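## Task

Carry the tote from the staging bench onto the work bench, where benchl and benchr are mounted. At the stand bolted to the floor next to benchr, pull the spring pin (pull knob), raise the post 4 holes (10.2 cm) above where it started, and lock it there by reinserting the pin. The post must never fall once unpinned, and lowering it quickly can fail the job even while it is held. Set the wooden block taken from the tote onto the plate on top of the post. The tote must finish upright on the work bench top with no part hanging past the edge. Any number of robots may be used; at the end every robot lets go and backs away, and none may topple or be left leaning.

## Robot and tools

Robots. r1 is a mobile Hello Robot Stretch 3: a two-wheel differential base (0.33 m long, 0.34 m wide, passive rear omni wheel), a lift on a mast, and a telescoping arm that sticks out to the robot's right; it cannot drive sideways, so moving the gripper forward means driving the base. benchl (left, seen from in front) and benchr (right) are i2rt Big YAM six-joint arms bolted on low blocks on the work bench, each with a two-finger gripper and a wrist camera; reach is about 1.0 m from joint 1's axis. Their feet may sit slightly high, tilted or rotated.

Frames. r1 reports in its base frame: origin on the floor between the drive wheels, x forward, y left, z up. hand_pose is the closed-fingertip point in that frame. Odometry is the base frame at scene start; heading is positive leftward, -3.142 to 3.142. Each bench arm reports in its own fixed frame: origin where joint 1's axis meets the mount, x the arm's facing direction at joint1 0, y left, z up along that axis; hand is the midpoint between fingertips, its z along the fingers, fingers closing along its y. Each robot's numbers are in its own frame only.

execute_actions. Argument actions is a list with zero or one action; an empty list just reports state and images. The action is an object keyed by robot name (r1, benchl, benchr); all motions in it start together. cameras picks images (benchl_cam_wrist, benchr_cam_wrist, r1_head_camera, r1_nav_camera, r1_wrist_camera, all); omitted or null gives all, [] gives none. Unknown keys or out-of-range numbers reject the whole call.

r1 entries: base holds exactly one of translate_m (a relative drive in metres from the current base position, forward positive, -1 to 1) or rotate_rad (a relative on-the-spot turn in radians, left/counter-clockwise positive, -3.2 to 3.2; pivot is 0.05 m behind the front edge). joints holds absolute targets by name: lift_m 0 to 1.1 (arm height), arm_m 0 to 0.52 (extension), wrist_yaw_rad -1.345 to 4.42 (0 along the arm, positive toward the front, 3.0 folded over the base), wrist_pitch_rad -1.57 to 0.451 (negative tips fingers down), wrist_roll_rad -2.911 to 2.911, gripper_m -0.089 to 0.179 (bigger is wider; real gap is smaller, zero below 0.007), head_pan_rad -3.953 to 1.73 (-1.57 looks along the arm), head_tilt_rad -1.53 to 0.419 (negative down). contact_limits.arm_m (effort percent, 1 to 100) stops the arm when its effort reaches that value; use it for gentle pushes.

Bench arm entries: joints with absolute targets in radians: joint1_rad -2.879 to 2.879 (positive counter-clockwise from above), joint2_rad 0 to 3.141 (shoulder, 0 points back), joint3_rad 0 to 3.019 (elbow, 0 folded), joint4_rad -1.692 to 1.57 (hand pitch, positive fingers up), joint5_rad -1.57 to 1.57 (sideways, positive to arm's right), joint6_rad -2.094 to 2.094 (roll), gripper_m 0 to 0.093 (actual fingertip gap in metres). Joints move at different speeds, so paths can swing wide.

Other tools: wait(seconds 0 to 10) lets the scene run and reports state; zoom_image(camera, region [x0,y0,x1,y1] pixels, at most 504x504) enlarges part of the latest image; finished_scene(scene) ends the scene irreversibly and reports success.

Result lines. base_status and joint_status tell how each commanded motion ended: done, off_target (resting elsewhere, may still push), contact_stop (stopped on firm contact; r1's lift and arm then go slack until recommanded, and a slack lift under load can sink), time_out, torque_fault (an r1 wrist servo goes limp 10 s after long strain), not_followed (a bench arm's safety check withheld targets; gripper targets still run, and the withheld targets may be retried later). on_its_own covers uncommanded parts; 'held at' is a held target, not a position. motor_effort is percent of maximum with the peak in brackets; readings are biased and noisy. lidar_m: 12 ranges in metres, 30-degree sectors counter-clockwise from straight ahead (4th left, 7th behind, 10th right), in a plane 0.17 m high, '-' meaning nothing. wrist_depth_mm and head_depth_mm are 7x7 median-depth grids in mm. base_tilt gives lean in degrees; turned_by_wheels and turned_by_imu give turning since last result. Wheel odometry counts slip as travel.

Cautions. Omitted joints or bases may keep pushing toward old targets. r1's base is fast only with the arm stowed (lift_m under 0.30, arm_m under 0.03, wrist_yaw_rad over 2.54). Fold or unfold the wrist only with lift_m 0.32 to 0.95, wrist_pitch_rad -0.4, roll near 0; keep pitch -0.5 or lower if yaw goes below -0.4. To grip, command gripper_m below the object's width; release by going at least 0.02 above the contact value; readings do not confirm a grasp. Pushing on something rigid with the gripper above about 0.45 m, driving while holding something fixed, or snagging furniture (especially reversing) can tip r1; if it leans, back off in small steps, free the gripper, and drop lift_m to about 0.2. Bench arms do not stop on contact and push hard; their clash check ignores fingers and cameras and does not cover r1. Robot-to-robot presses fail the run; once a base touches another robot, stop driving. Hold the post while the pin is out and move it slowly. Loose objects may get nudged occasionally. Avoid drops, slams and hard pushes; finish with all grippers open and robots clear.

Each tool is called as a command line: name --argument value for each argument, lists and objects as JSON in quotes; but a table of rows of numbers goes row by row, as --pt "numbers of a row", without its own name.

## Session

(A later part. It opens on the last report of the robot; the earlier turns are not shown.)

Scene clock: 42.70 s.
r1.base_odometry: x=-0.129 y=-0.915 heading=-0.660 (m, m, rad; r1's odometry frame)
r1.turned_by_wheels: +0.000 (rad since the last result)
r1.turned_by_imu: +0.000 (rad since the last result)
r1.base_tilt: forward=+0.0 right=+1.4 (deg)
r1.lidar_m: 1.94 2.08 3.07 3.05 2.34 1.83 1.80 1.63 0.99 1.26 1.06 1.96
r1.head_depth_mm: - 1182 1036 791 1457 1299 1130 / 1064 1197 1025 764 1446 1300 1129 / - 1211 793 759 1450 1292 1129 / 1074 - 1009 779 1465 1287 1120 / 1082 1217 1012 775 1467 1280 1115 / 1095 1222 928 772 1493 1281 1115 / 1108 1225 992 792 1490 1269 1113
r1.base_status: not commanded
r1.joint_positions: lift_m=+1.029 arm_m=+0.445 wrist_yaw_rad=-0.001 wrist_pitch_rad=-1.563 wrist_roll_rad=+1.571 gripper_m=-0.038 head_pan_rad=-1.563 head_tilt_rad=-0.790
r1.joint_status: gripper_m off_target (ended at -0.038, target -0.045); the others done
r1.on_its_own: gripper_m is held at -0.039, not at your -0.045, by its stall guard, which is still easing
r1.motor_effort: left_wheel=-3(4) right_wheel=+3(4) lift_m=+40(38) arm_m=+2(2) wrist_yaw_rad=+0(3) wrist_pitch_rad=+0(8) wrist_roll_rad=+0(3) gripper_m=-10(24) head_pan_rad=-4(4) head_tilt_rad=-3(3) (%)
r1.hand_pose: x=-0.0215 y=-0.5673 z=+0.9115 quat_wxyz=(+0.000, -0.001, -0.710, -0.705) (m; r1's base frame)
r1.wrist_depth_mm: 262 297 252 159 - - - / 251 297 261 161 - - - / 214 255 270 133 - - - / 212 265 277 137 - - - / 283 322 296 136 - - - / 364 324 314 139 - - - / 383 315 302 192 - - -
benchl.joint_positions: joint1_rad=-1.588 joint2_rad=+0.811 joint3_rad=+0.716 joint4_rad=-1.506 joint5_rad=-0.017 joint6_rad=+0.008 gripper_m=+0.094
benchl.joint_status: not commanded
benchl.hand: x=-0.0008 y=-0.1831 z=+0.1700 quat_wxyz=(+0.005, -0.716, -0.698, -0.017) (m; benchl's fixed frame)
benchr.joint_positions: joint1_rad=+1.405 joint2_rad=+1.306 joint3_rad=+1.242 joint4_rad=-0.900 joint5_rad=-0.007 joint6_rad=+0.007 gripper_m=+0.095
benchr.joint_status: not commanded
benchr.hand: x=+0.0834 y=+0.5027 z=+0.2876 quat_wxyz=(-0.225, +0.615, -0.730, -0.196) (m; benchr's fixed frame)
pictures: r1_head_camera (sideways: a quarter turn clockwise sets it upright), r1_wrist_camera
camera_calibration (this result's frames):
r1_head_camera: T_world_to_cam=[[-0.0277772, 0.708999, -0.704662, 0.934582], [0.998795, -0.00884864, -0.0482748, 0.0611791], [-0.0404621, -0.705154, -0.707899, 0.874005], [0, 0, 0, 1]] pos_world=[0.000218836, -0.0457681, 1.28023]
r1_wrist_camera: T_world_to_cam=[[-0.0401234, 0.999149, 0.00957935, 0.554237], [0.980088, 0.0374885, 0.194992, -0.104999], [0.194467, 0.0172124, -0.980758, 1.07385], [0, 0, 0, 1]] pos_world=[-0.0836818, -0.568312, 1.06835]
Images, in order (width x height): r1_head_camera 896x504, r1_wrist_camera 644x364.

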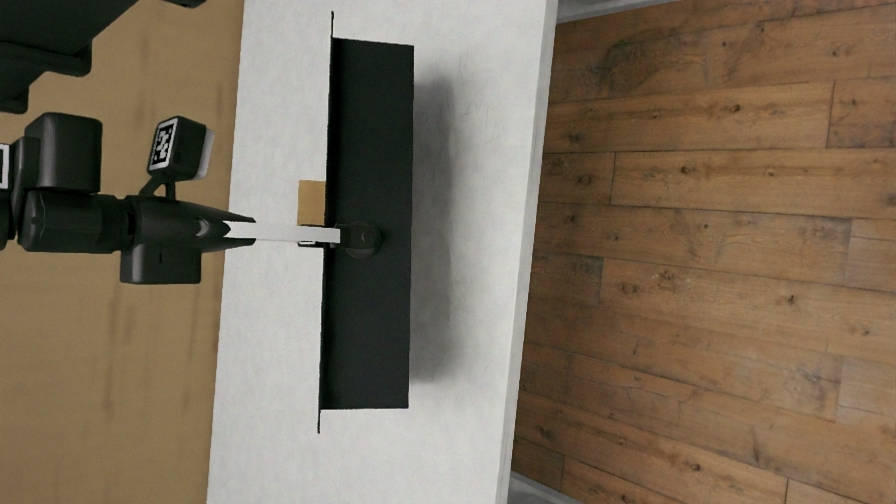

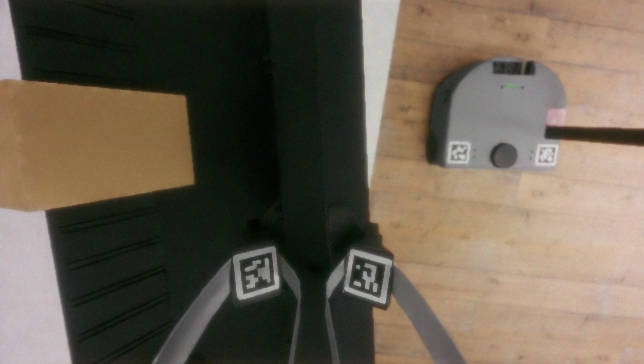

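execute_actions --actions '[{"r1":{"joints":{"lift_m":0.895,"arm_m":0.40}}}]' --cameras '["r1_head_camera"]'

execute_actions --actions '[{"r1":{"joints":{"gripper_m":0.07}}}]' --cameras '[]'

execute_actions --actions '[{"r1":{"joints":{"lift_m":1.03}}}]' --cameras '[]'

execute_actions --actions '[{"r1":{"base":{"translate_m":-0.04},"joints":{"arm_m":0.52,"wrist_roll_rad":0,"gripper_m":0.12}}}]' --cameras '["r1_head_camera","r1_wrist_camera"]'

Scene clock: 46.07 s.
r1.base_odometry: x=-0.129 y=-0.915 heading=-0.660 (m, m, rad; r1's odometry frame)
r1.turned_by_wheels: +0.000 (rad since the last result)
r1.turned_by_imu: +0.000 (rad since the last result)
r1.base_tilt: forward=-0.1 right=+1.3 (deg)
r1.lidar_m: 1.94 2.08 3.07 3.05 2.34 1.83 1.81 1.64 0.99 1.26 1.07 1.97
r1.head_depth_mm: 1040 1182 - - 1448 1306 1126 / 1049 1138 892 743 1438 1295 1127 / 1058 - 870 737 1453 1288 1123 / 1073 1190 - 736 1465 1287 1122 / 1079 1225 898 732 1468 1281 1114 / 1094 1231 996 749 1493 1273 1110 / 1106 1226 998 791 1497 1266 1105
r1.base_status: not commanded
r1.joint_positions: lift_m=+0.895 arm_m=+0.400 wrist_yaw_rad=-0.001 wrist_pitch_rad=-1.561 wrist_roll_rad=+1.570 gripper_m=-0.030 head_pan_rad=-1.563 head_tilt_rad=-0.790
r1.joint_status: all done
r1.on_its_own: gripper_m is held at -0.030, not at your -0.045, by its stall guard, which is not easing now
r1.motor_effort: left_wheel=-3(3) right_wheel=+3(4) lift_m=+15(34) arm_m=-2(3) wrist_yaw_rad=+1(0) wrist_pitch_rad=-1(1) wrist_roll_rad=+0(0) gripper_m=-20(21) head_pan_rad=-4(4) head_tilt_rad=-3(3) (%)
r1.hand_pose: x=-0.0215 y=-0.5235 z=+0.7777 quat_wxyz=(+0.000, -0.001, -0.710, -0.704) (m; r1's base frame)
r1.wrist_depth_mm: 193 195 195 117 914 925 898 / 199 199 202 120 927 - 963 / 205 205 208 124 983 - 981 / 211 212 212 128 998 - - / 218 220 222 132 - - - / 226 228 229 136 - - - / 234 234 237 142 - - -
benchl.joint_positions: joint1_rad=-1.588 joint2_rad=+0.811 joint3_rad=+0.716 joint4_rad=-1.506 joint5_rad=-0.017 joint6_rad=+0.008 gripper_m=+0.094
benchl.joint_status: not commanded
benchl.hand: x=-0.0008 y=-0.1831 z=+0.1700 quat_wxyz=(+0.005, -0.716, -0.698, -0.017) (m; benchl's fixed frame)
benchr.joint_positions: joint1_rad=+1.405 joint2_rad=+1.306 joint3_rad=+1.242 joint4_rad=-0.900 joint5_rad=-0.007 joint6_rad=+0.007 gripper_m=+0.095
benchr.joint_status: not commanded
benchr.hand: x=+0.0834 y=+0.5027 z=+0.2876 quat_wxyz=(-0.225, +0.615, -0.730, -0.196) (m; benchr's fixed frame)
pictures: r1_head_camera (sideways: a quarter turn clockwise sets it upright)
camera_calibration (this result's frames):
r1_head_camera: T_world_to_cam=[[-0.027777, 0.709005, -0.704657, 0.934575], [0.998795, -0.00884862, -0.048275, 0.0611793], [-0.0404624, -0.705148, -0.707904, 0.874012], [0, 0, 0, 1]] pos_world=[0.000218818, -0.045768, 1.28022]
Images, in order (width x height): r1_head_camera 896x504.

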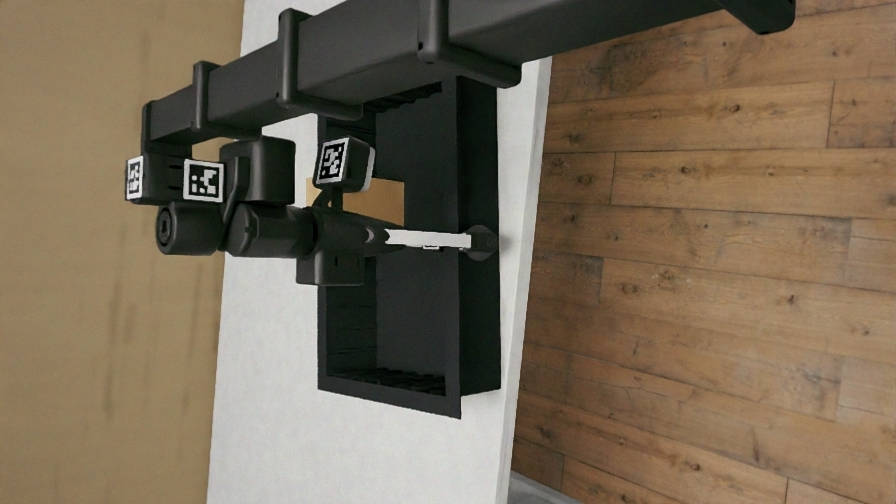

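Scene clock: 47.57 s.
r1.base_odometry: x=-0.129 y=-0.915 heading=-0.660 (m, m, rad; r1's odometry frame)
r1.turned_by_wheels: +0.000 (rad since the last result)
r1.turned_by_imu: +0.000 (rad since the last result)
r1.base_tilt: forward=+0.0 right=+1.3 (deg)
r1.lidar_m: 1.94 2.08 3.10 3.06 2.34 1.83 1.81 1.64 0.99 1.26 1.07 1.98
r1.head_depth_mm: 1036 1178 - - 1452 1304 1133 / 1049 1132 889 741 1446 1298 1125 / 1056 - 870 740 1442 1292 1125 / 1073 1189 - 733 1478 1288 1121 / 1085 1221 895 732 1468 1287 1119 / 1095 1226 999 749 1493 1278 1111 / 1104 1228 996 788 1489 1274 1112
r1.base_status: not commanded
r1.joint_positions: lift_m=+0.895 arm_m=+0.400 wrist_yaw_rad=-0.001 wrist_pitch_rad=-1.557 wrist_roll_rad=+1.570 gripper_m=+0.070 head_pan_rad=-1.563 head_tilt_rad=-0.790
r1.joint_status: all done
r1.motor_effort: left_wheel=-3(3) right_wheel=+3(3) lift_m=+16(16) arm_m=-3(3) wrist_yaw_rad=+0(0) wrist_pitch_rad=-2(2) wrist_roll_rad=-1(0) gripper_m=+0(82) head_pan_rad=-4(5) head_tilt_rad=-3(3) (%)
r1.hand_pose: x=-0.0215 y=-0.5243 z=+0.7776 quat_wxyz=(+0.000, -0.001, -0.712, -0.703) (m; r1's base frame)
r1.wrist_depth_mm: 195 195 198 120 913 924 959 / 201 203 204 124 943 - 979 / 206 206 212 127 955 - 961 / 214 214 217 132 - - - / 219 223 223 136 - - - / 227 227 234 141 - - - / 234 238 240 153 - - -
benchl.joint_positions: joint1_rad=-1.588 joint2_rad=+0.811 joint3_rad=+0.716 joint4_rad=-1.506 joint5_rad=-0.017 joint6_rad=+0.008 gripper_m=+0.094
benchl.joint_status: not commanded
benchl.hand: x=-0.0008 y=-0.1831 z=+0.1700 quat_wxyz=(+0.005, -0.716, -0.698, -0.017) (m; benchl's fixed frame)
benchr.joint_positions: joint1_rad=+1.405 joint2_rad=+1.306 joint3_rad=+1.242 joint4_rad=-0.900 joint5_rad=-0.007 joint6_rad=+0.007 gripper_m=+0.095
benchr.joint_status: not commanded
benchr.hand: x=+0.0834 y=+0.5027 z=+0.2876 quat_wxyz=(-0.225, +0.615, -0.730, -0.196) (m; benchr's fixed frame)
pictures: none
No camera images: the call's "cameras" was empty. Leave "cameras" out to get every camera's image.

Scene clock: 49.63 s.
r1.base_odometry: x=-0.129 y=-0.915 heading=-0.660 (m, m, rad; r1's odometry frame)
r1.turned_by_wheels: +0.000 (rad since the last result)
r1.turned_by_imu: +0.000 (rad since the last result)
r1.base_tilt: forward=-0.1 right=+1.3 (deg)
r1.lidar_m: 1.94 2.08 3.08 3.07 2.34 1.83 1.81 1.63 0.98 1.26 1.06 1.98
r1.head_depth_mm: - 1187 1036 770 1455 1303 1132 / 1044 1183 912 742 1447 1296 1125 / - 1203 887 739 1444 1297 1123 / 1054 - 900 718 1471 1288 1121 / 1083 1214 896 733 1465 1278 1117 / 1091 1231 997 748 1502 1282 1108 / 1106 1222 996 790 1496 1274 1113
r1.base_status: not commanded
r1.joint_positions: lift_m=+1.029 arm_m=+0.400 wrist_yaw_rad=-0.001 wrist_pitch_rad=-1.557 wrist_roll_rad=+1.570 gripper_m=+0.070 head_pan_rad=-1.563 head_tilt_rad=-0.790
r1.joint_status: all done
r1.motor_effort: left_wheel=-3(3) right_wheel=+3(3) lift_m=+35(36) arm_m=-2(2) wrist_yaw_rad=+1(0) wrist_pitch_rad=-2(2) wrist_roll_rad=+0(0) gripper_m=+0(0) head_pan_rad=-4(4) head_tilt_rad=-3(3) (%)
r1.hand_pose: x=-0.0215 y=-0.5243 z=+0.9116 quat_wxyz=(+0.000, -0.001, -0.712, -0.703) (m; r1's base frame)
r1.wrist_depth_mm: 314 323 327 322 - - - / 257 327 335 334 - - - / 231 336 346 348 - - - / 256 354 357 359 - - - / 308 360 364 370 - - - / 309 370 383 384 - - - / 308 350 351 366 - - -
benchl.joint_positions: joint1_rad=-1.588 joint2_rad=+0.811 joint3_rad=+0.716 joint4_rad=-1.506 joint5_rad=-0.017 joint6_rad=+0.008 gripper_m=+0.094
benchl.joint_status: not commanded
benchl.hand: x=-0.0008 y=-0.1831 z=+0.1700 quat_wxyz=(+0.005, -0.716, -0.698, -0.017) (m; benchl's fixed frame)
benchr.joint_positions: joint1_rad=+1.405 joint2_rad=+1.306 joint3_rad=+1.242 joint4_rad=-0.900 joint5_rad=-0.007 joint6_rad=+0.007 gripper_m=+0.095
benchr.joint_status: not commanded
benchr.hand: x=+0.0834 y=+0.5027 z=+0.2876 quat_wxyz=(-0.225, +0.615, -0.730, -0.196) (m; benchr's fixed frame)
pictures: none
No camera images: the call's "cameras" was empty. Leave "cameras" out to get every camera's image.

Scene clock: 51.77 s.
r1.base_odometry: x=-0.161 y=-0.890 heading=-0.660 (m, m, rad; r1's odometry frame)
r1.turned_by_wheels: +0.000 (rad since the last result)
r1.turned_by_imu: +0.000 (rad since the last result)
r1.base_tilt: forward=+0.0 right=+1.4 (deg)
r1.lidar_m: 1.98 2.13 3.15 3.07 2.28 1.80 1.76 1.63 0.96 1.26 1.09 2.00
r1.head_depth_mm: 1072 1183 1029 814 1420 1294 1135 / 1065 1197 1025 742 1450 1299 1126 / 1093 1206 910 739 1450 1293 1120 / 1068 1202 857 737 1474 1289 1119 / 1081 1208 892 731 1469 1278 1119 / 1089 1230 896 727 1503 1276 1115 / 1102 1220 993 766 1496 1276 1107
r1.base_status: done
r1.joint_positions: lift_m=+1.029 arm_m=+0.520 wrist_yaw_rad=-0.001 wrist_pitch_rad=-1.557 wrist_roll_rad=+0.005 gripper_m=+0.120 head_pan_rad=-1.563 head_tilt_rad=-0.790
r1.joint_status: all done
r1.motor_effort: left_wheel=-2(7) right_wheel=+3(5) lift_m=+35(36) arm_m=+3(4) wrist_yaw_rad=+0(0) wrist_pitch_rad=-2(2) wrist_roll_rad=-2(2) gripper_m=+1(81) head_pan_rad=-3(4) head_tilt_rad=-3(3) (%)
r1.hand_pose: x=-0.0216 y=-0.6439 z=+0.9116 quat_wxyz=(+0.502, +0.495, -0.504, -0.499) (m; r1's base frame)
r1.wrist_depth_mm: 239 242 246 243 247 251 340 / 282 331 331 220 338 286 349 / 280 340 339 348 348 288 360 / 279 348 352 355 360 313 374 / 281 353 366 368 370 299 386 / 306 - 343 345 333 393 401 / - 295 292 295 - - -
benchl.joint_positions: joint1_rad=-1.588 joint2_rad=+0.811 joint3_rad=+0.716 joint4_rad=-1.506 joint5_rad=-0.017 joint6_rad=+0.008 gripper_m=+0.094
benchl.joint_status: not commanded
benchl.hand: x=-0.0008 y=-0.1831 z=+0.1700 quat_wxyz=(+0.005, -0.716, -0.698, -0.017) (m; benchl's fixed frame)
benchr.joint_positions: joint1_rad=+1.405 joint2_rad=+1.306 joint3_rad=+1.242 joint4_rad=-0.900 joint5_rad=-0.007 joint6_rad=+0.007 gripper_m=+0.095
benchr.joint_status: not commanded
benchr.hand: x=+0.0834 y=+0.5027 z=+0.2876 quat_wxyz=(-0.225, +0.615, -0.730, -0.196) (m; benchr's fixed frame)
pictures: r1_head_camera (sideways: a quarter turn clockwise sets it upright), r1_wrist_camera
camera_calibration (this result's frames):
r1_head_camera: T_world_to_cam=[[-0.0277767, 0.709006, -0.704656, 0.934573], [0.998795, -0.00884903, -0.048275, 0.0611793], [-0.0404628, -0.705147, -0.707905, 0.874014], [0, 0, 0, 1]] pos_world=[0.000218796, -0.0457679, 1.28022]
r1_wrist_camera: T_world_to_cam=[[-0.999219, -0.0353712, 0.0175974, -0.0633728], [-0.0315442, 0.982482, 0.183668, 0.49494], [-0.0237857, 0.182969, -0.982831, 1.17922], [0, 0, 0, 1]] pos_world=[-0.0196622, -0.704273, 1.06919]
Images, in order (width x height): r1_head_camera 896x504, r1_wrist_camera 644x364.

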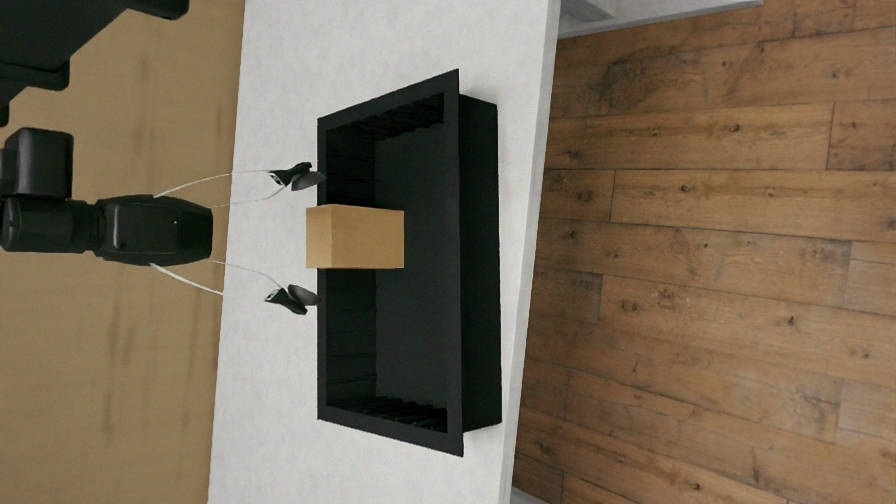

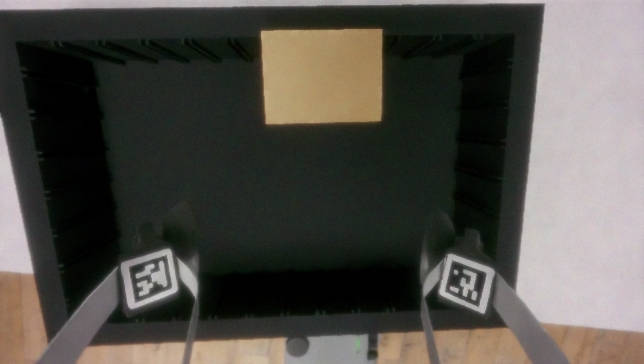

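execute_actions --actions '[{"r1":{"joints":{"wrist_pitch_rad":-1.22}}}]' --cameras '[]'

execute_actions --actions '[{"r1":{"joints":{"lift_m":0.935}}}]' --cameras '["r1_wrist_camera"]'

execute_actions --actions '[{"r1":{"joints":{"gripper_m":0.04}}}]' --cameras '[]'

execute_actions --actions '[{"r1":{"joints":{"lift_m":1.09}}}]' --cameras '["r1_head_camera","r1_wrist_camera"]'

Scene clock: 53.87 s.
r1.base_odometry: x=-0.161 y=-0.890 heading=-0.660 (m, m, rad; r1's odometry frame)
r1.turned_by_wheels: +0.000 (rad since the last result)
r1.turned_by_imu: +0.000 (rad since the last result)
r1.base_tilt: forward=+0.0 right=+1.4 (deg)
r1.lidar_m: 1.98 2.13 3.13 3.07 2.29 1.79 1.77 1.63 0.96 1.26 1.09 2.00
r1.head_depth_mm: 1074 1187 1034 813 1424 1304 1133 / 1067 1197 1027 745 1449 1295 1124 / 1098 1213 910 738 1445 1287 1122 / 1071 1227 858 736 1468 1287 1121 / 1080 1214 895 731 1475 1279 1118 / 1092 1228 898 726 1499 1275 1110 / 1101 1224 997 766 1497 1270 1108
r1.base_status: not commanded
r1.joint_positions: lift_m=+1.029 arm_m=+0.520 wrist_yaw_rad=-0.001 wrist_pitch_rad=-1.228 wrist_roll_rad=+0.005 gripper_m=+0.120 head_pan_rad=-1.563 head_tilt_rad=-0.790
r1.joint_status: all done
r1.motor_effort: left_wheel=-3(3) right_wheel=+3(3) lift_m=+35(35) arm_m=+3(3) wrist_yaw_rad=+1(0) wrist_pitch_rad=+3(1) wrist_roll_rad=-2(1) gripper_m=-1(1) head_pan_rad=-4(4) head_tilt_rad=-3(3) (%)
r1.hand_pose: x=-0.0217 y=-0.7281 z=+0.9188 quat_wxyz=(+0.576, +0.406, -0.579, -0.409) (m; r1's base frame)
r1.wrist_depth_mm: 391 394 399 400 409 410 420 / 381 383 392 394 399 406 409 / 373 373 379 385 390 395 398 / 338 277 283 285 315 307 394 / 281 355 360 245 370 327 379 / 277 - 355 358 359 368 368 / 260 338 347 348 349 298 365
benchl.joint_positions: joint1_rad=-1.588 joint2_rad=+0.811 joint3_rad=+0.716 joint4_rad=-1.506 joint5_rad=-0.017 joint6_rad=+0.008 gripper_m=+0.094
benchl.joint_status: not commanded
benchl.hand: x=-0.0008 y=-0.1831 z=+0.1700 quat_wxyz=(+0.005, -0.716, -0.698, -0.017) (m; benchl's fixed frame)
benchr.joint_positions: joint1_rad=+1.405 joint2_rad=+1.306 joint3_rad=+1.242 joint4_rad=-0.900 joint5_rad=-0.007 joint6_rad=+0.007 gripper_m=+0.095
benchr.joint_status: not commanded
benchr.hand: x=+0.0834 y=+0.5027 z=+0.2876 quat_wxyz=(-0.225, +0.615, -0.730, -0.196) (m; benchr's fixed frame)
pictures: none
No camera images: the call's "cameras" was empty. Leave "cameras" out to get every camera's image.

Scene clock: 55.57 s.
r1.base_odometry: x=-0.161 y=-0.890 heading=-0.660 (m, m, rad; r1's odometry frame)
r1.turned_by_wheels: +0.000 (rad since the last result)
r1.turned_by_imu: +0.000 (rad since the last result)
r1.base_tilt: forward=-0.1 right=+1.3 (deg)
r1.lidar_m: 1.98 2.12 3.16 3.07 2.29 1.79 1.77 1.62 0.96 1.26 1.09 2.00
r1.head_depth_mm: 1038 1137 - 788 1419 1299 1135 / 1019 - 995 742 1449 1301 1127 / 1019 1219 913 739 1448 1297 1125 / 1048 1199 824 735 1477 1288 1124 / 1072 1213 898 732 1468 1283 1117 / 1095 1231 891 727 1499 1276 1111 / 1103 1227 997 767 1489 1272 1109
r1.base_status: not commanded
r1.joint_positions: lift_m=+0.936 arm_m=+0.520 wrist_yaw_rad=-0.001 wrist_pitch_rad=-1.227 wrist_roll_rad=+0.005 gripper_m=+0.120 head_pan_rad=-1.563 head_tilt_rad=-0.790
r1.joint_status: all done
r1.motor_effort: left_wheel=-3(3) right_wheel=+3(3) lift_m=+15(27) arm_m=+3(3) wrist_yaw_rad=+1(1) wrist_pitch_rad=+2(3) wrist_roll_rad=-2(2) gripper_m=+0(1) head_pan_rad=-4(4) head_tilt_rad=-3(3) (%)
r1.hand_pose: x=-0.0217 y=-0.7283 z=+0.8249 quat_wxyz=(+0.577, +0.406, -0.579, -0.409) (m; r1's base frame)
r1.wrist_depth_mm: 288 292 296 300 304 305 309 / 282 287 287 292 294 300 303 / 276 279 283 285 290 292 294 / 186 199 189 153 194 233 197 / 260 263 207 150 151 256 198 / 254 - 259 147 149 236 190 / 250 254 254 258 258 263 183
benchl.joint_positions: joint1_rad=-1.588 joint2_rad=+0.811 joint3_rad=+0.716 joint4_rad=-1.506 joint5_rad=-0.017 joint6_rad=+0.008 gripper_m=+0.094
benchl.joint_status: not commanded
benchl.hand: x=-0.0008 y=-0.1831 z=+0.1700 quat_wxyz=(+0.005, -0.716, -0.698, -0.017) (m; benchl's fixed frame)
benchr.joint_positions: joint1_rad=+1.405 joint2_rad=+1.306 joint3_rad=+1.242 joint4_rad=-0.900 joint5_rad=-0.007 joint6_rad=+0.007 gripper_m=+0.095
benchr.joint_status: not commanded
benchr.hand: x=+0.0834 y=+0.5027 z=+0.2876 quat_wxyz=(-0.225, +0.615, -0.730, -0.196) (m; benchr's fixed frame)
pictures: r1_wrist_camera
camera_calibration (this result's frames):
r1_wrist_camera: T_world_to_cam=[[-0.999203, -0.027954, 0.0285066, -0.0685091], [-0.0317994, 0.988942, -0.144851, 0.869401], [-0.0241422, -0.145642, -0.989043, 0.875158], [0, 0, 0, 1]] pos_world=[-0.0196797, -0.734243, 0.993455]
Images, in order (width x height): r1_wrist_camera 644x364.

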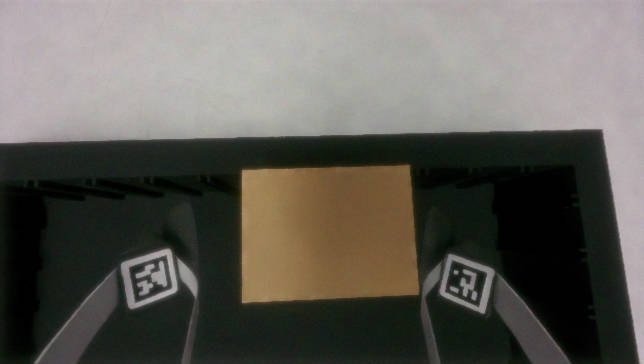

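Scene clock: 56.87 s.
r1.base_odometry: x=-0.161 y=-0.890 heading=-0.660 (m, m, rad; r1's odometry frame)
r1.turned_by_wheels: +0.000 (rad since the last result)
r1.turned_by_imu: +0.000 (rad since the last result)
r1.base_tilt: forward=+0.0 right=+1.3 (deg)
r1.lidar_m: 1.98 2.13 3.14 3.07 2.29 1.79 1.76 1.64 0.96 1.26 1.09 2.00
r1.head_depth_mm: 1033 1131 - 788 1419 1296 1133 / 1019 - 988 742 1451 1301 1128 / 1019 1217 911 738 1442 1294 1129 / 1050 1196 822 736 1476 1286 1121 / 1075 1213 896 733 1463 1284 1118 / 1086 1228 890 726 1504 1274 1118 / 1102 1225 997 767 1498 1273 1110
r1.base_status: not commanded
r1.joint_positions: lift_m=+0.935 arm_m=+0.520 wrist_yaw_rad=-0.001 wrist_pitch_rad=-1.228 wrist_roll_rad=+0.004 gripper_m=+0.041 head_pan_rad=-1.563 head_tilt_rad=-0.790
r1.joint_status: all done
r1.motor_effort: left_wheel=-4(4) right_wheel=+4(5) lift_m=+16(17) arm_m=+3(3) wrist_yaw_rad=+0(0) wrist_pitch_rad=+3(3) wrist_roll_rad=-2(2) gripper_m=-18(91) head_pan_rad=-4(4) head_tilt_rad=-3(3) (%)
r1.hand_pose: x=-0.0217 y=-0.7280 z=+0.8247 quat_wxyz=(+0.577, +0.406, -0.579, -0.409) (m; r1's base frame)
r1.wrist_depth_mm: 290 287 294 299 302 304 310 / 283 285 288 288 295 298 302 / 276 277 280 285 288 290 293 / 186 199 186 151 202 233 197 / 258 264 145 147 150 266 199 / 257 257 143 143 146 251 190 / 251 255 255 259 261 252 186
benchl.joint_positions: joint1_rad=-1.588 joint2_rad=+0.811 joint3_rad=+0.716 joint4_rad=-1.506 joint5_rad=-0.017 joint6_rad=+0.008 gripper_m=+0.094
benchl.joint_status: not commanded
benchl.hand: x=-0.0008 y=-0.1831 z=+0.1700 quat_wxyz=(+0.005, -0.716, -0.698, -0.017) (m; benchl's fixed frame)
benchr.joint_positions: joint1_rad=+1.405 joint2_rad=+1.306 joint3_rad=+1.242 joint4_rad=-0.900 joint5_rad=-0.007 joint6_rad=+0.007 gripper_m=+0.095
benchr.joint_status: not commanded
benchr.hand: x=+0.0834 y=+0.5027 z=+0.2876 quat_wxyz=(-0.225, +0.615, -0.730, -0.196) (m; benchr's fixed frame)
pictures: none
No camera images: the call's "cameras" was empty. Leave "cameras" out to get every camera's image.

Scene clock: 59.10 s.
r1.base_odometry: x=-0.161 y=-0.890 heading=-0.660 (m, m, rad; r1's odometry frame)
r1.turned_by_wheels: +0.000 (rad since the last result)
r1.turned_by_imu: +0.000 (rad since the last result)
r1.base_tilt: forward=+0.0 right=+1.3 (deg)
r1.lidar_m: 1.98 2.12 3.15 3.08 2.29 1.79 1.77 1.63 0.96 1.26 1.09 2.00
r1.head_depth_mm: 1035 1180 1030 813 1415 1296 1132 / 1045 1193 1031 742 1447 1296 1128 / 1056 1184 889 737 1439 1295 1127 / 1057 926 858 735 1470 1288 1118 / 1083 1211 897 734 1464 1284 1114 / 1096 1223 894 727 1494 1279 1118 / 1102 1226 996 765 1491 1273 1108
r1.base_status: not commanded
r1.joint_positions: lift_m=+1.089 arm_m=+0.520 wrist_yaw_rad=-0.001 wrist_pitch_rad=-1.229 wrist_roll_rad=+0.004 gripper_m=+0.041 head_pan_rad=-1.563 head_tilt_rad=-0.790
r1.joint_status: all done
r1.motor_effort: left_wheel=-3(4) right_wheel=+4(4) lift_m=+37(38) arm_m=+3(3) wrist_yaw_rad=+1(0) wrist_pitch_rad=+3(3) wrist_roll_rad=-1(2) gripper_m=-17(17) head_pan_rad=-4(4) head_tilt_rad=-3(3) (%)
r1.hand_pose: x=-0.0217 y=-0.7279 z=+0.9786 quat_wxyz=(+0.576, +0.406, -0.579, -0.409) (m; r1's base frame)
r1.wrist_depth_mm: 455 455 458 473 476 477 493 / 443 446 449 456 466 471 467 / 434 435 445 447 456 458 468 / 418 345 335 150 358 445 450 / 412 397 145 148 150 435 451 / 402 350 142 144 145 426 428 / 400 398 405 410 413 419 425
benchl.joint_positions: joint1_rad=-1.588 joint2_rad=+0.811 joint3_rad=+0.716 joint4_rad=-1.506 joint5_rad=-0.017 joint6_rad=+0.008 gripper_m=+0.094
benchl.joint_status: not commanded
benchl.hand: x=-0.0008 y=-0.1831 z=+0.1700 quat_wxyz=(+0.005, -0.716, -0.698, -0.017) (m; benchl's fixed frame)
benchr.joint_positions: joint1_rad=+1.405 joint2_rad=+1.306 joint3_rad=+1.242 joint4_rad=-0.900 joint5_rad=-0.007 joint6_rad=+0.007 gripper_m=+0.095
benchr.joint_status: not commanded
benchr.hand: x=+0.0834 y=+0.5027 z=+0.2876 quat_wxyz=(-0.225, +0.615, -0.730, -0.196) (m; benchr's fixed frame)
pictures: r1_head_camera (sideways: a quarter turn clockwise sets it upright), r1_wrist_camera
camera_calibration (this result's frames):
r1_head_camera: T_world_to_cam=[[-0.0277767, 0.709006, -0.704656, 0.934573], [0.998795, -0.00884904, -0.048275, 0.0611793], [-0.0404628, -0.705147, -0.707905, 0.874014], [0, 0, 0, 1]] pos_world=[0.000218796, -0.0457679, 1.28022]
r1_wrist_camera: T_world_to_cam=[[-0.999181, -0.0285605, 0.0286662, -0.0734792], [-0.0323881, 0.989131, -0.143428, 0.890057], [-0.0242582, -0.144239, -0.989246, 1.0285], [0, 0, 0, 1]] pos_world=[-0.0196421, -0.734131, 1.14721]
Images, in order (width x height): r1_head_camera 896x504, r1_wrist_camera 644x364.

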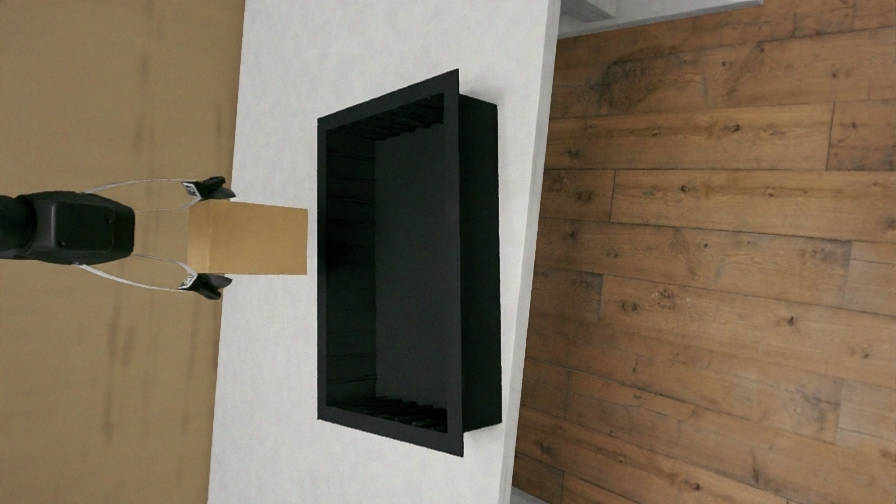

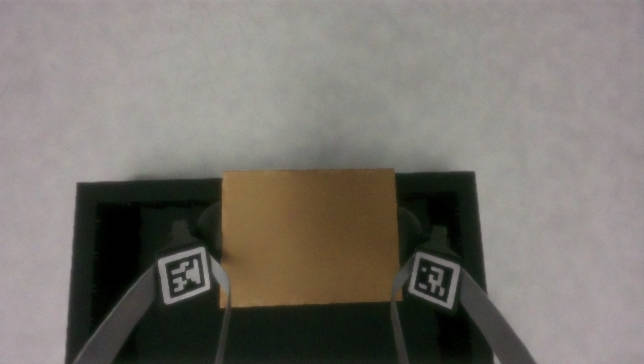

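execute_actions --actions '[{"r1":{"base":{"rotate_rad":-2.28},"joints":{"arm_m":0,"lift_m":1.1}}}]' --cameras '[]'

execute_actions --actions '[{"r1":{"base":{"translate_m":-1}}}]' --cameras '[]'

execute_actions --actions '[{"r1":{"base":{"translate_m":-1}}}]' --cameras '[]'

execute_actions --actions '[{"r1":{"base":{"translate_m":-0.48}}}]' --cameras '[]'

execute_actions --actions '[{"r1":{"base":{"rotate_rad":0.63},"joints":{"head_pan_rad":-2.4,"head_tilt_rad":-0.6}}}]' --cameras '["r1_head_camera","r1_nav_camera","benchr_cam_wrist"]'

Scene clock: 66.17 s.
r1.base_odometry: x=-0.161 y=-0.890 heading=-2.940 (m, m, rad; r1's odometry frame)
r1.turned_by_wheels: -2.280 (rad since the last result)
r1.turned_by_imu: -2.284 (rad since the last result)
r1.base_tilt: forward=-0.1 right=+1.4 (deg)
r1.lidar_m: 0.96 1.26 1.11 1.09 1.98 2.01 2.57 3.06 2.81 1.90 1.77 1.79
r1.head_depth_mm: - - - - 1487 1272 1132 / - - - - - 1243 1128 / - - - - - 357 1123 / 1875 2116 - - - 336 1119 / 1740 1999 2213 1817 1540 1247 1114 / 1621 1844 2079 1810 1508 1280 1120 / 1538 1723 1957 1806 1493 1274 1110
r1.base_status: done
r1.joint_positions: lift_m=+1.098 arm_m=+0.001 wrist_yaw_rad=-0.001 wrist_pitch_rad=-1.229 wrist_roll_rad=+0.003 gripper_m=+0.041 head_pan_rad=-1.563 head_tilt_rad=-0.791
r1.joint_status: all done
joint sent to its limit — the command would take r1.lift_m past its upper limit and r1.arm_m past its lower limit, so those joints were sent only as far as their limits.
r1.motor_effort: left_wheel=+4(9) right_wheel=-4(10) lift_m=+37(36) arm_m=-3(2) wrist_yaw_rad=+0(1) wrist_pitch_rad=+3(3) wrist_roll_rad=-1(2) gripper_m=-17(18) head_pan_rad=-4(4) head_tilt_rad=-3(3) (%)
r1.hand_pose: x=-0.0217 y=-0.2095 z=+0.9869 quat_wxyz=(+0.577, +0.407, -0.578, -0.409) (m; r1's base frame)
r1.wrist_depth_mm: - - - - - - - / - - - - - - - / - - - - - - - / - - - 151 - - - / - - 145 147 150 - - / - - 143 143 145 - - / - - - - - - -
benchl.joint_positions: joint1_rad=-1.588 joint2_rad=+0.811 joint3_rad=+0.716 joint4_rad=-1.506 joint5_rad=-0.017 joint6_rad=+0.008 gripper_m=+0.094
benchl.joint_status: not commanded
benchl.hand: x=-0.0008 y=-0.1831 z=+0.1700 quat_wxyz=(+0.005, -0.716, -0.698, -0.017) (m; benchl's fixed frame)
benchr.joint_positions: joint1_rad=+1.405 joint2_rad=+1.306 joint3_rad=+1.242 joint4_rad=-0.900 joint5_rad=-0.007 joint6_rad=+0.007 gripper_m=+0.095
benchr.joint_status: not commanded
benchr.hand: x=+0.0834 y=+0.5027 z=+0.2876 quat_wxyz=(-0.225, +0.615, -0.730, -0.196) (m; benchr's fixed frame)
pictures: none
No camera images: the call's "cameras" was empty. Leave "cameras" out to get every camera's image.

Scene clock: 77.70 s.
r1.base_odometry: x=+0.819 y=-0.690 heading=-2.940 (m, m, rad; r1's odometry frame)
r1.turned_by_wheels: +0.000 (rad since the last result)
r1.turned_by_imu: +0.001 (rad since the last result)
r1.base_tilt: forward=+0.0 right=+1.3 (deg)
r1.lidar_m: 1.97 1.64 2.10 1.50 1.40 1.42 1.81 2.24 2.63 2.52 2.36 2.38
r1.head_depth_mm: - - - - 1487 1280 1133 / - - - - - 1242 1127 / - - - - - 357 1123 / 2513 2780 - - - 335 1123 / 2329 2658 2294 1823 1546 1243 1117 / 2187 2461 2261 1821 1500 1277 1111 / 2049 2306 2255 1805 1497 1272 1112
r1.base_status: done
r1.joint_positions: lift_m=+1.098 arm_m=+0.001 wrist_yaw_rad=-0.001 wrist_pitch_rad=-1.229 wrist_roll_rad=+0.003 gripper_m=+0.041 head_pan_rad=-1.563 head_tilt_rad=-0.791
r1.joint_status: not commanded
r1.motor_effort: left_wheel=+4(5) right_wheel=-4(8) lift_m=+37(37) arm_m=-3(3) wrist_yaw_rad=+0(0) wrist_pitch_rad=+3(3) wrist_roll_rad=-1(1) gripper_m=-17(17) head_pan_rad=-4(4) head_tilt_rad=-3(3) (%)
r1.hand_pose: x=-0.0217 y=-0.2095 z=+0.9869 quat_wxyz=(+0.577, +0.407, -0.578, -0.409) (m; r1's base frame)
r1.wrist_depth_mm: - - - - - - - / - - - - - - - / - - - - - - - / - - - 152 - - - / - - 145 147 150 - - / - - 142 144 145 - - / - - - - - - -
benchl.joint_positions: joint1_rad=-1.588 joint2_rad=+0.811 joint3_rad=+0.716 joint4_rad=-1.506 joint5_rad=-0.017 joint6_rad=+0.008 gripper_m=+0.094
benchl.joint_status: not commanded
benchl.hand: x=-0.0008 y=-0.1831 z=+0.1700 quat_wxyz=(+0.005, -0.716, -0.698, -0.017) (m; benchl's fixed frame)
benchr.joint_positions: joint1_rad=+1.405 joint2_rad=+1.306 joint3_rad=+1.242 joint4_rad=-0.900 joint5_rad=-0.007 joint6_rad=+0.007 gripper_m=+0.095
benchr.joint_status: not commanded
benchr.hand: x=+0.0834 y=+0.5027 z=+0.2876 quat_wxyz=(-0.225, +0.615, -0.730, -0.196) (m; benchr's fixed frame)
pictures: none
No camera images: the call's "cameras" was empty. Leave "cameras" out to get every camera's image.

Scene clock: 89.23 s.
r1.base_odometry: x=+1.798 y=-0.489 heading=-2.940 (m, m, rad; r1's odometry frame)
r1.turned_by_wheels: +0.000 (rad since the last result)
r1.turned_by_imu: +0.001 (rad since the last result)
r1.base_tilt: forward=-0.1 right=+1.3 (deg)
r1.lidar_m: 2.97 2.48 1.29 0.87 0.81 0.83 1.06 1.86 1.51 2.41 2.94 2.98
r1.head_depth_mm: - - - - 1494 1276 1131 / - - - - - 1243 1133 / - - - - - 357 1121 / 2159 2714 - - - 335 1119 / 2849 3087 2300 1830 1535 1238 1119 / 2733 2954 2280 1818 1498 1275 1111 / 2563 2785 2251 1795 1507 1274 1111
r1.base_status: done
r1.joint_positions: lift_m=+1.098 arm_m=+0.001 wrist_yaw_rad=-0.001 wrist_pitch_rad=-1.229 wrist_roll_rad=+0.003 gripper_m=+0.041 head_pan_rad=-1.563 head_tilt_rad=-0.791
r1.joint_status: not commanded
r1.motor_effort: left_wheel=+4(6) right_wheel=-4(8) lift_m=+37(37) arm_m=-3(3) wrist_yaw_rad=+0(0) wrist_pitch_rad=+3(3) wrist_roll_rad=-1(1) gripper_m=-16(17) head_pan_rad=-4(4) head_tilt_rad=-3(3) (%)
r1.hand_pose: x=-0.0217 y=-0.2095 z=+0.9869 quat_wxyz=(+0.577, +0.407, -0.578, -0.409) (m; r1's base frame)
r1.wrist_depth_mm: - - - - - - - / - - - - - - - / - - - - - - - / - - - 150 - - - / - - 145 147 150 - - / - - 142 143 145 - - / - - - - - - -
benchl.joint_positions: joint1_rad=-1.588 joint2_rad=+0.811 joint3_rad=+0.716 joint4_rad=-1.506 joint5_rad=-0.017 joint6_rad=+0.008 gripper_m=+0.094
benchl.joint_status: not commanded
benchl.hand: x=-0.0008 y=-0.1831 z=+0.1700 quat_wxyz=(+0.005, -0.716, -0.698, -0.017) (m; benchl's fixed frame)
benchr.joint_positions: joint1_rad=+1.405 joint2_rad=+1.306 joint3_rad=+1.242 joint4_rad=-0.900 joint5_rad=-0.007 joint6_rad=+0.007 gripper_m=+0.095
benchr.joint_status: not commanded
benchr.hand: x=+0.0834 y=+0.5027 z=+0.2876 quat_wxyz=(-0.225, +0.615, -0.730, -0.196) (m; benchr's fixed frame)
pictures: none
No camera images: the call's "cameras" was empty. Leave "cameras" out to get every camera's image.

Scene clock: 95.57 s.
r1.base_odometry: x=+2.269 y=-0.393 heading=-2.939 (m, m, rad; r1's odometry frame)
r1.turned_by_wheels: +0.000 (rad since the last result)
r1.turned_by_imu: +0.001 (rad since the last result)
r1.base_tilt: forward=-0.1 right=+1.3 (deg)
r1.lidar_m: 3.45 2.93 0.84 0.57 0.54 0.54 0.69 1.47 1.25 1.44 3.18 3.25
r1.head_depth_mm: - - - - 1500 1271 1135 / - - - - - 1237 1125 / - - - - - 357 1124 / 2013 1454 - - - 335 1121 / 1917 1612 2294 1819 1543 1237 1120 / 2108 2779 2294 1810 1494 1280 1116 / 2699 2930 2258 1803 1495 1262 1110
r1.base_status: done
r1.joint_positions: lift_m=+1.098 arm_m=+0.001 wrist_yaw_rad=-0.001 wrist_pitch_rad=-1.229 wrist_roll_rad=+0.003 gripper_m=+0.041 head_pan_rad=-1.563 head_tilt_rad=-0.791
r1.joint_status: not commanded
r1.motor_effort: left_wheel=+4(5) right_wheel=-4(7) lift_m=+37(37) arm_m=-3(3) wrist_yaw_rad=+0(1) wrist_pitch_rad=+3(3) wrist_roll_rad=-1(0) gripper_m=-16(17) head_pan_rad=-4(4) head_tilt_rad=-3(3) (%)
r1.hand_pose: x=-0.0217 y=-0.2095 z=+0.9869 quat_wxyz=(+0.577, +0.407, -0.578, -0.409) (m; r1's base frame)
r1.wrist_depth_mm: - - - - - - - / - - - - - - - / - - - - - - - / - - - 151 - - - / - - 145 146 150 - - / - - 143 144 145 - - / - - - - - - 906
benchl.joint_positions: joint1_rad=-1.588 joint2_rad=+0.811 joint3_rad=+0.716 joint4_rad=-1.506 joint5_rad=-0.017 joint6_rad=+0.008 gripper_m=+0.094
benchl.joint_status: not commanded
benchl.hand: x=-0.0008 y=-0.1831 z=+0.1700 quat_wxyz=(+0.005, -0.716, -0.698, -0.017) (m; benchl's fixed frame)
benchr.joint_positions: joint1_rad=+1.405 joint2_rad=+1.306 joint3_rad=+1.242 joint4_rad=-0.900 joint5_rad=-0.007 joint6_rad=+0.007 gripper_m=+0.095
benchr.joint_status: not commanded
benchr.hand: x=+0.0834 y=+0.5027 z=+0.2876 quat_wxyz=(-0.225, +0.615, -0.730, -0.196) (m; benchr's fixed frame)
pictures: none
No camera images: the call's "cameras" was empty. Leave "cameras" out to get every camera's image.

Scene clock: 97.57 s.
r1.base_odometry: x=+2.269 y=-0.393 heading=-2.310 (m, m, rad; r1's odometry frame)
r1.turned_by_wheels: +0.630 (rad since the last result)
r1.turned_by_imu: +0.631 (rad since the last result)
r1.base_tilt: forward=+0.0 right=+1.3 (deg)
r1.lidar_m: 1.97 0.75 0.55 0.53 0.56 0.77 1.47 1.26 2.11 3.21 3.34 2.94
r1.head_depth_mm: - - 1548 1687 1755 1444 1211 / - - 1633 1834 1778 1435 1212 / - 1741 1832 2067 1709 1430 1199 / - 1899 1595 1818 1769 1427 1203 / - 1702 1665 - 1719 1427 1195 / - 2118 - - 1693 1418 1194 / - - - - 1637 1417 1165
r1.base_status: done
r1.joint_positions: lift_m=+1.098 arm_m=+0.001 wrist_yaw_rad=-0.001 wrist_pitch_rad=-1.229 wrist_roll_rad=+0.003 gripper_m=+0.041 head_pan_rad=-2.393 head_tilt_rad=-0.606
r1.joint_status: all done
r1.motor_effort: left_wheel=-4(9) right_wheel=+4(8) lift_m=+37(37) arm_m=-3(3) wrist_yaw_rad=+0(0) wrist_pitch_rad=+3(3) wrist_roll_rad=-1(1) gripper_m=-16(16) head_pan_rad=-4(51) head_tilt_rad=+2(13) (%)
r1.hand_pose: x=-0.0217 y=-0.2095 z=+0.9869 quat_wxyz=(+0.577, +0.407, -0.578, -0.409) (m; r1's base frame)
r1.wrist_depth_mm: - - - - - - - / - - - - - - - / - - - - - - - / - - - 150 - - - / - - 145 147 150 - - / - - 143 143 145 - - / - - - - - - -
benchl.joint_positions: joint1_rad=-1.588 joint2_rad=+0.811 joint3_rad=+0.716 joint4_rad=-1.506 joint5_rad=-0.017 joint6_rad=+0.008 gripper_m=+0.094
benchl.joint_status: not commanded
benchl.hand: x=-0.0008 y=-0.1831 z=+0.1700 quat_wxyz=(+0.005, -0.716, -0.698, -0.017) (m; benchl's fixed frame)
benchr.joint_positions: joint1_rad=+1.405 joint2_rad=+1.306 joint3_rad=+1.242 joint4_rad=-0.900 joint5_rad=-0.007 joint6_rad=+0.007 gripper_m=+0.095
benchr.joint_status: not commanded
benchr.hand: x=+0.0834 y=+0.5027 z=+0.2876 quat_wxyz=(-0.225, +0.615, -0.730, -0.196) (m; benchr's fixed frame)
pictures: benchr_cam_wrist, r1_head_camera (sideways: a quarter turn clockwise sets it upright), r1_nav_camera (sideways: a quarter turn counterclockwise sets it upright)
camera_calibration (this result's frames):
benchr_cam_wrist: T_world_to_cam=[[0.986177, -0.165551, -0.00692859, 0.00321584], [-0.165451, -0.986131, 0.0131349, 0.51147], [-0.00900699, -0.011807, -0.99989, 0.41629], [0, 0, 0, 1]] pos_world=[0.0852013, 0.509824, 0.409548]
r1_head_camera: T_world_to_cam=[[0.401027, 0.403025, -0.822647, 1.08575], [0.661363, -0.74875, -0.0444185, 0.0582281], [-0.633859, -0.526255, -0.566814, 0.694102], [0, 0, 0, 1]] pos_world=[-0.0339634, -0.0287127, 1.2892]
r1_nav_camera: T_world_to_cam=[[-0.462072, -0.366123, 0.80774, -0.99951], [-0.647911, 0.761287, -0.0255739, 0.0863272], [-0.605559, -0.53516, -0.588984, 0.727055], [0, 0, 0, 1]] pos_world=[0.0343606, -0.0425725, 1.23778]
Images, in order (width x height): benchr_cam_wrist 504x504, r1_head_camera 896x504, r1_nav_camera 672x504.

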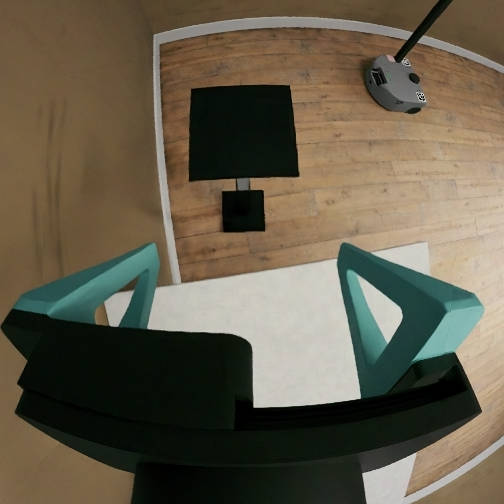

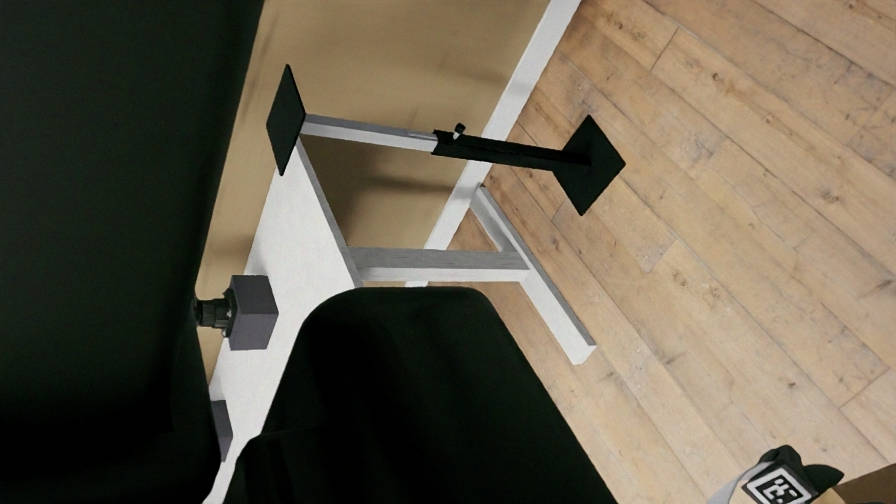

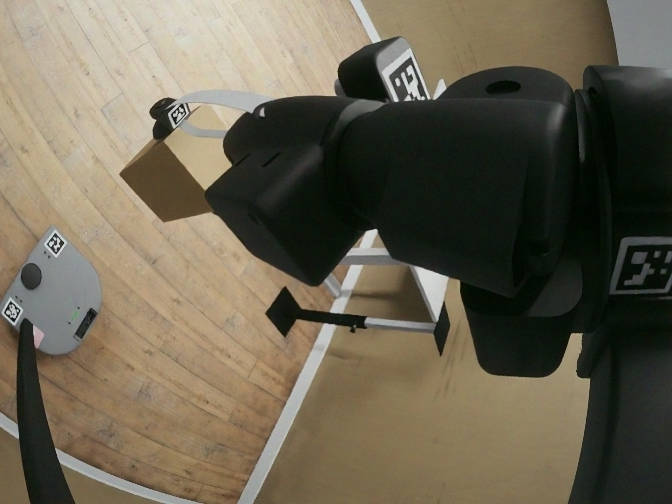

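execute_actions --actions '[{"r1":{"base":{"translate_m":-1.0},"joints":{"head_pan_rad":-1.4,"head_tilt_rad":-0.9}},"benchr":{"joints":{"joint2_rad":0.8,"joint3_rad":0.9,"joint4_rad":-0.6}}}]' --cameras '[]'

execute_actions --actions '[{"r1":{"base":{"translate_m":-0.07},"joints":{"arm_m":0.2}}}]'

Scene clock: 110.27 s.
r1.base_odometry: x=+2.942 y=+0.346 heading=-2.310 (m, m, rad; r1's odometry frame)
r1.turned_by_wheels: +0.000 (rad since the last result)
r1.turned_by_imu: +0.001 (rad since the last result)
r1.base_tilt: forward=+0.0 right=+1.3 (deg)
r1.lidar_m: 2.02 0.76 0.56 0.55 0.57 0.48 0.47 0.49 0.68 0.63 3.32 4.28
r1.head_depth_mm: - - - - - 1242 1109 / 1550 1226 - - - 1207 1103 / 1520 1159 1921 - 306 1179 1117 / 1591 1107 1953 1708 1338 1219 1113 / 2914 1244 1933 1657 1414 1233 1095 / 2952 2495 1994 1649 1409 1229 1089 / 2984 2504 1969 1640 1407 1226 1082
r1.base_status: done
r1.joint_positions: lift_m=+1.098 arm_m=+0.001 wrist_yaw_rad=-0.001 wrist_pitch_rad=-1.229 wrist_roll_rad=+0.003 gripper_m=+0.041 head_pan_rad=-1.407 head_tilt_rad=-0.889
r1.joint_status: all done
r1.motor_effort: left_wheel=-3(8) right_wheel=+3(3) lift_m=+37(37) arm_m=-3(3) wrist_yaw_rad=+0(0) wrist_pitch_rad=+3(3) wrist_roll_rad=-1(1) gripper_m=-17(17) head_pan_rad=+5(51) head_tilt_rad=-3(17) (%)
r1.hand_pose: x=-0.0217 y=-0.2095 z=+0.9869 quat_wxyz=(+0.577, +0.407, -0.578, -0.409) (m; r1's base frame)
r1.wrist_depth_mm: - - - - - 779 531 / - - - - - 769 529 / - - - - - 749 518 / - - - 151 - 780 515 / - - 145 147 150 761 514 / - - 143 143 145 702 507 / - - - - - 686 507
benchl.joint_positions: joint1_rad=-1.588 joint2_rad=+0.811 joint3_rad=+0.716 joint4_rad=-1.506 joint5_rad=-0.017 joint6_rad=+0.008 gripper_m=+0.094
benchl.joint_status: not commanded
benchl.hand: x=-0.0008 y=-0.1831 z=+0.1700 quat_wxyz=(+0.005, -0.716, -0.698, -0.017) (m; benchl's fixed frame)
benchr.joint_positions: joint1_rad=+1.405 joint2_rad=+0.791 joint3_rad=+0.916 joint4_rad=-0.613 joint5_rad=-0.007 joint6_rad=+0.007 gripper_m=+0.095
benchr.joint_status: all done
benchr.hand: x=+0.0654 y=+0.3947 z=+0.3800 quat_wxyz=(-0.390, +0.553, -0.655, -0.337) (m; benchr's fixed frame)
pictures: none
No camera images: the call's "cameras" was empty. Leave "cameras" out to get every camera's image.

Scene clock: 112.97 s.
r1.base_odometry: x=+2.989 y=+0.398 heading=-2.310 (m, m, rad; r1's odometry frame)
r1.turned_by_wheels: +0.000 (rad since the last result)
r1.turned_by_imu: +0.000 (rad since the last result)
r1.base_tilt: forward=-0.1 right=+1.3 (deg)
r1.lidar_m: 2.03 0.77 0.56 0.55 0.56 0.41 0.40 0.41 0.58 0.62 3.32 4.34
r1.head_depth_mm: - 1090 1449 1534 1345 1205 1073 / - - 442 1553 1427 1245 1103 / 1524 1112 443 531 1358 1239 1115 / 1503 1103 1940 1666 1416 1242 1117 / 2878 1101 1945 1616 1410 1237 1090 / 2899 2511 1989 1649 1401 1228 1089 / 3003 2493 1981 1646 1404 1222 1087
r1.base_status: done
r1.joint_positions: lift_m=+1.098 arm_m=+0.200 wrist_yaw_rad=-0.001 wrist_pitch_rad=-1.229 wrist_roll_rad=+0.003 gripper_m=+0.041 head_pan_rad=-1.407 head_tilt_rad=-0.889
r1.joint_status: all done
r1.motor_effort: left_wheel=-3(8) right_wheel=+4(5) lift_m=+37(37) arm_m=+3(4) wrist_yaw_rad=+0(1) wrist_pitch_rad=+3(3) wrist_roll_rad=-1(0) gripper_m=-16(16) head_pan_rad=+4(5) head_tilt_rad=-4(3) (%)
r1.hand_pose: x=-0.0217 y=-0.4077 z=+0.9869 quat_wxyz=(+0.577, +0.407, -0.578, -0.409) (m; r1's base frame)
r1.wrist_depth_mm: - - - 309 314 663 447 / - - - - - 658 444 / - - - - - 657 439 / - - - 151 - 637 436 / - - 145 147 150 649 434 / - - 143 143 146 588 434 / - - - - - 592 438
benchl.joint_positions: joint1_rad=-1.588 joint2_rad=+0.811 joint3_rad=+0.716 joint4_rad=-1.506 joint5_rad=-0.017 joint6_rad=+0.008 gripper_m=+0.094
benchl.joint_status: not commanded
benchl.hand: x=-0.0008 y=-0.1831 z=+0.1700 quat_wxyz=(+0.005, -0.716, -0.698, -0.017) (m; benchl's fixed frame)
benchr.joint_positions: joint1_rad=+1.405 joint2_rad=+0.791 joint3_rad=+0.916 joint4_rad=-0.613 joint5_rad=-0.007 joint6_rad=+0.007 gripper_m=+0.095
benchr.joint_status: not commanded
benchr.hand: x=+0.0654 y=+0.3947 z=+0.3800 quat_wxyz=(-0.390, +0.553, -0.655, -0.337) (m; benchr's fixed frame)
pictures: benchl_cam_wrist, benchr_cam_wrist, r1_head_camera (sideways: a quarter turn clockwise sets it upright), r1_nav_camera (sideways: a quarter turn counterclockwise sets it upright), r1_wrist_camera
camera_calibration (this result's frames):
benchr_cam_wrist: T_world_to_cam=[[0.986708, -0.16238, -0.00631987, 0.00230039], [-0.148075, -0.882403, -0.446586, 0.533401], [0.0669401, 0.441586, -0.894718, 0.283415], [0, 0, 0, 1]] pos_world=[0.0577419, 0.345896, 0.491801]
r1_head_camera: T_world_to_cam=[[-0.148463, 0.761171, -0.631329, 0.839761], [0.987231, 0.151354, -0.0496753, 0.0630665], [0.0577426, -0.630643, -0.773922, 0.959266], [0, 0, 0, 1]] pos_world=[0.00702192, -0.0437933, 1.2757]
r1_nav_camera: T_world_to_cam=[[0.0831882, -0.786827, 0.611542, -0.747146], [-0.993328, -0.114659, -0.0124003, 0.0712767], [0.0798755, -0.60643, -0.791115, 0.985769], [0, 0, 0, 1]] pos_world=[0.0542161, 0.0180983, 1.23765]
r1_wrist_camera: T_world_to_cam=[[-0.999115, -0.0302998, 0.0291656, -0.0657569], [-0.0341611, 0.989193, -0.142581, 0.573665], [-0.0245302, -0.143451, -0.989353, 1.08332], [0, 0, 0, 1]] pos_world=[-0.0195276, -0.414055, 1.1555]
Images, in order (width x height): benchl_cam_wrist 504x504, benchr_cam_wrist 504x504, r1_head_camera 896x504, r1_nav_camera 672x504, r1_wrist_camera 644x364.

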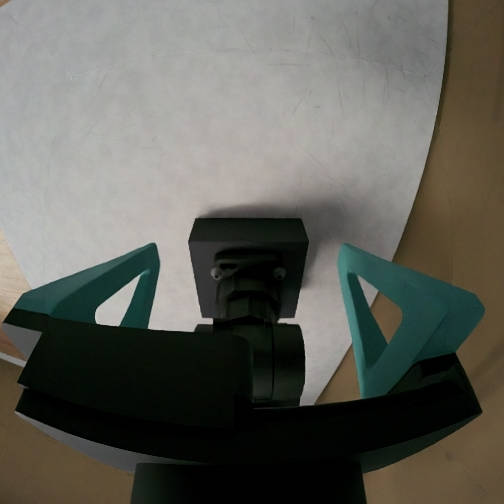

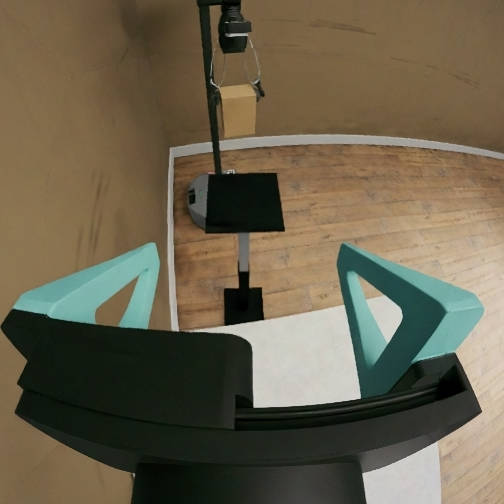

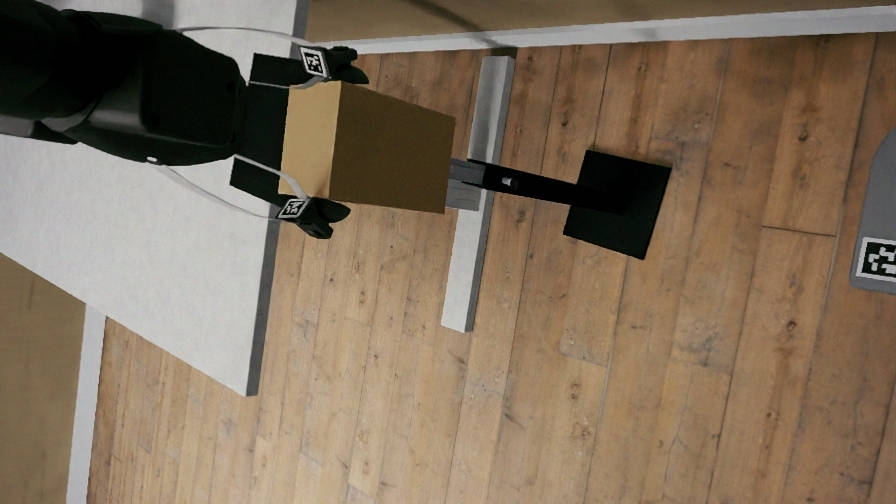

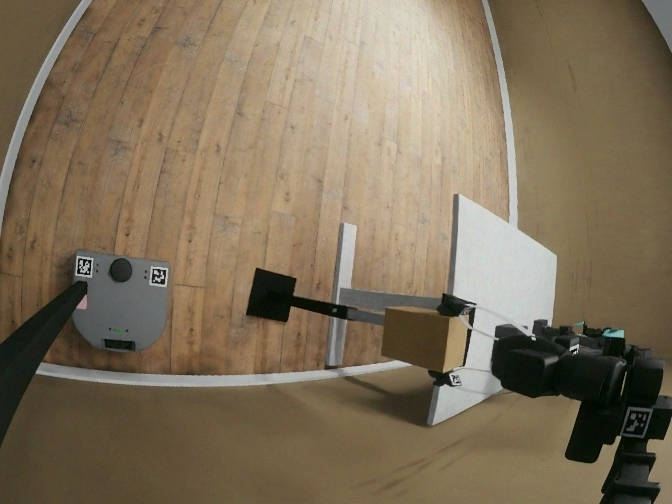

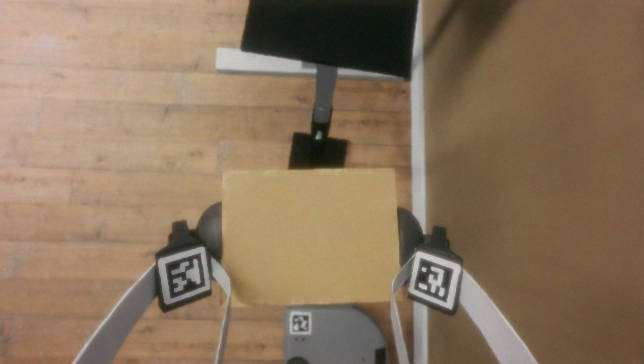

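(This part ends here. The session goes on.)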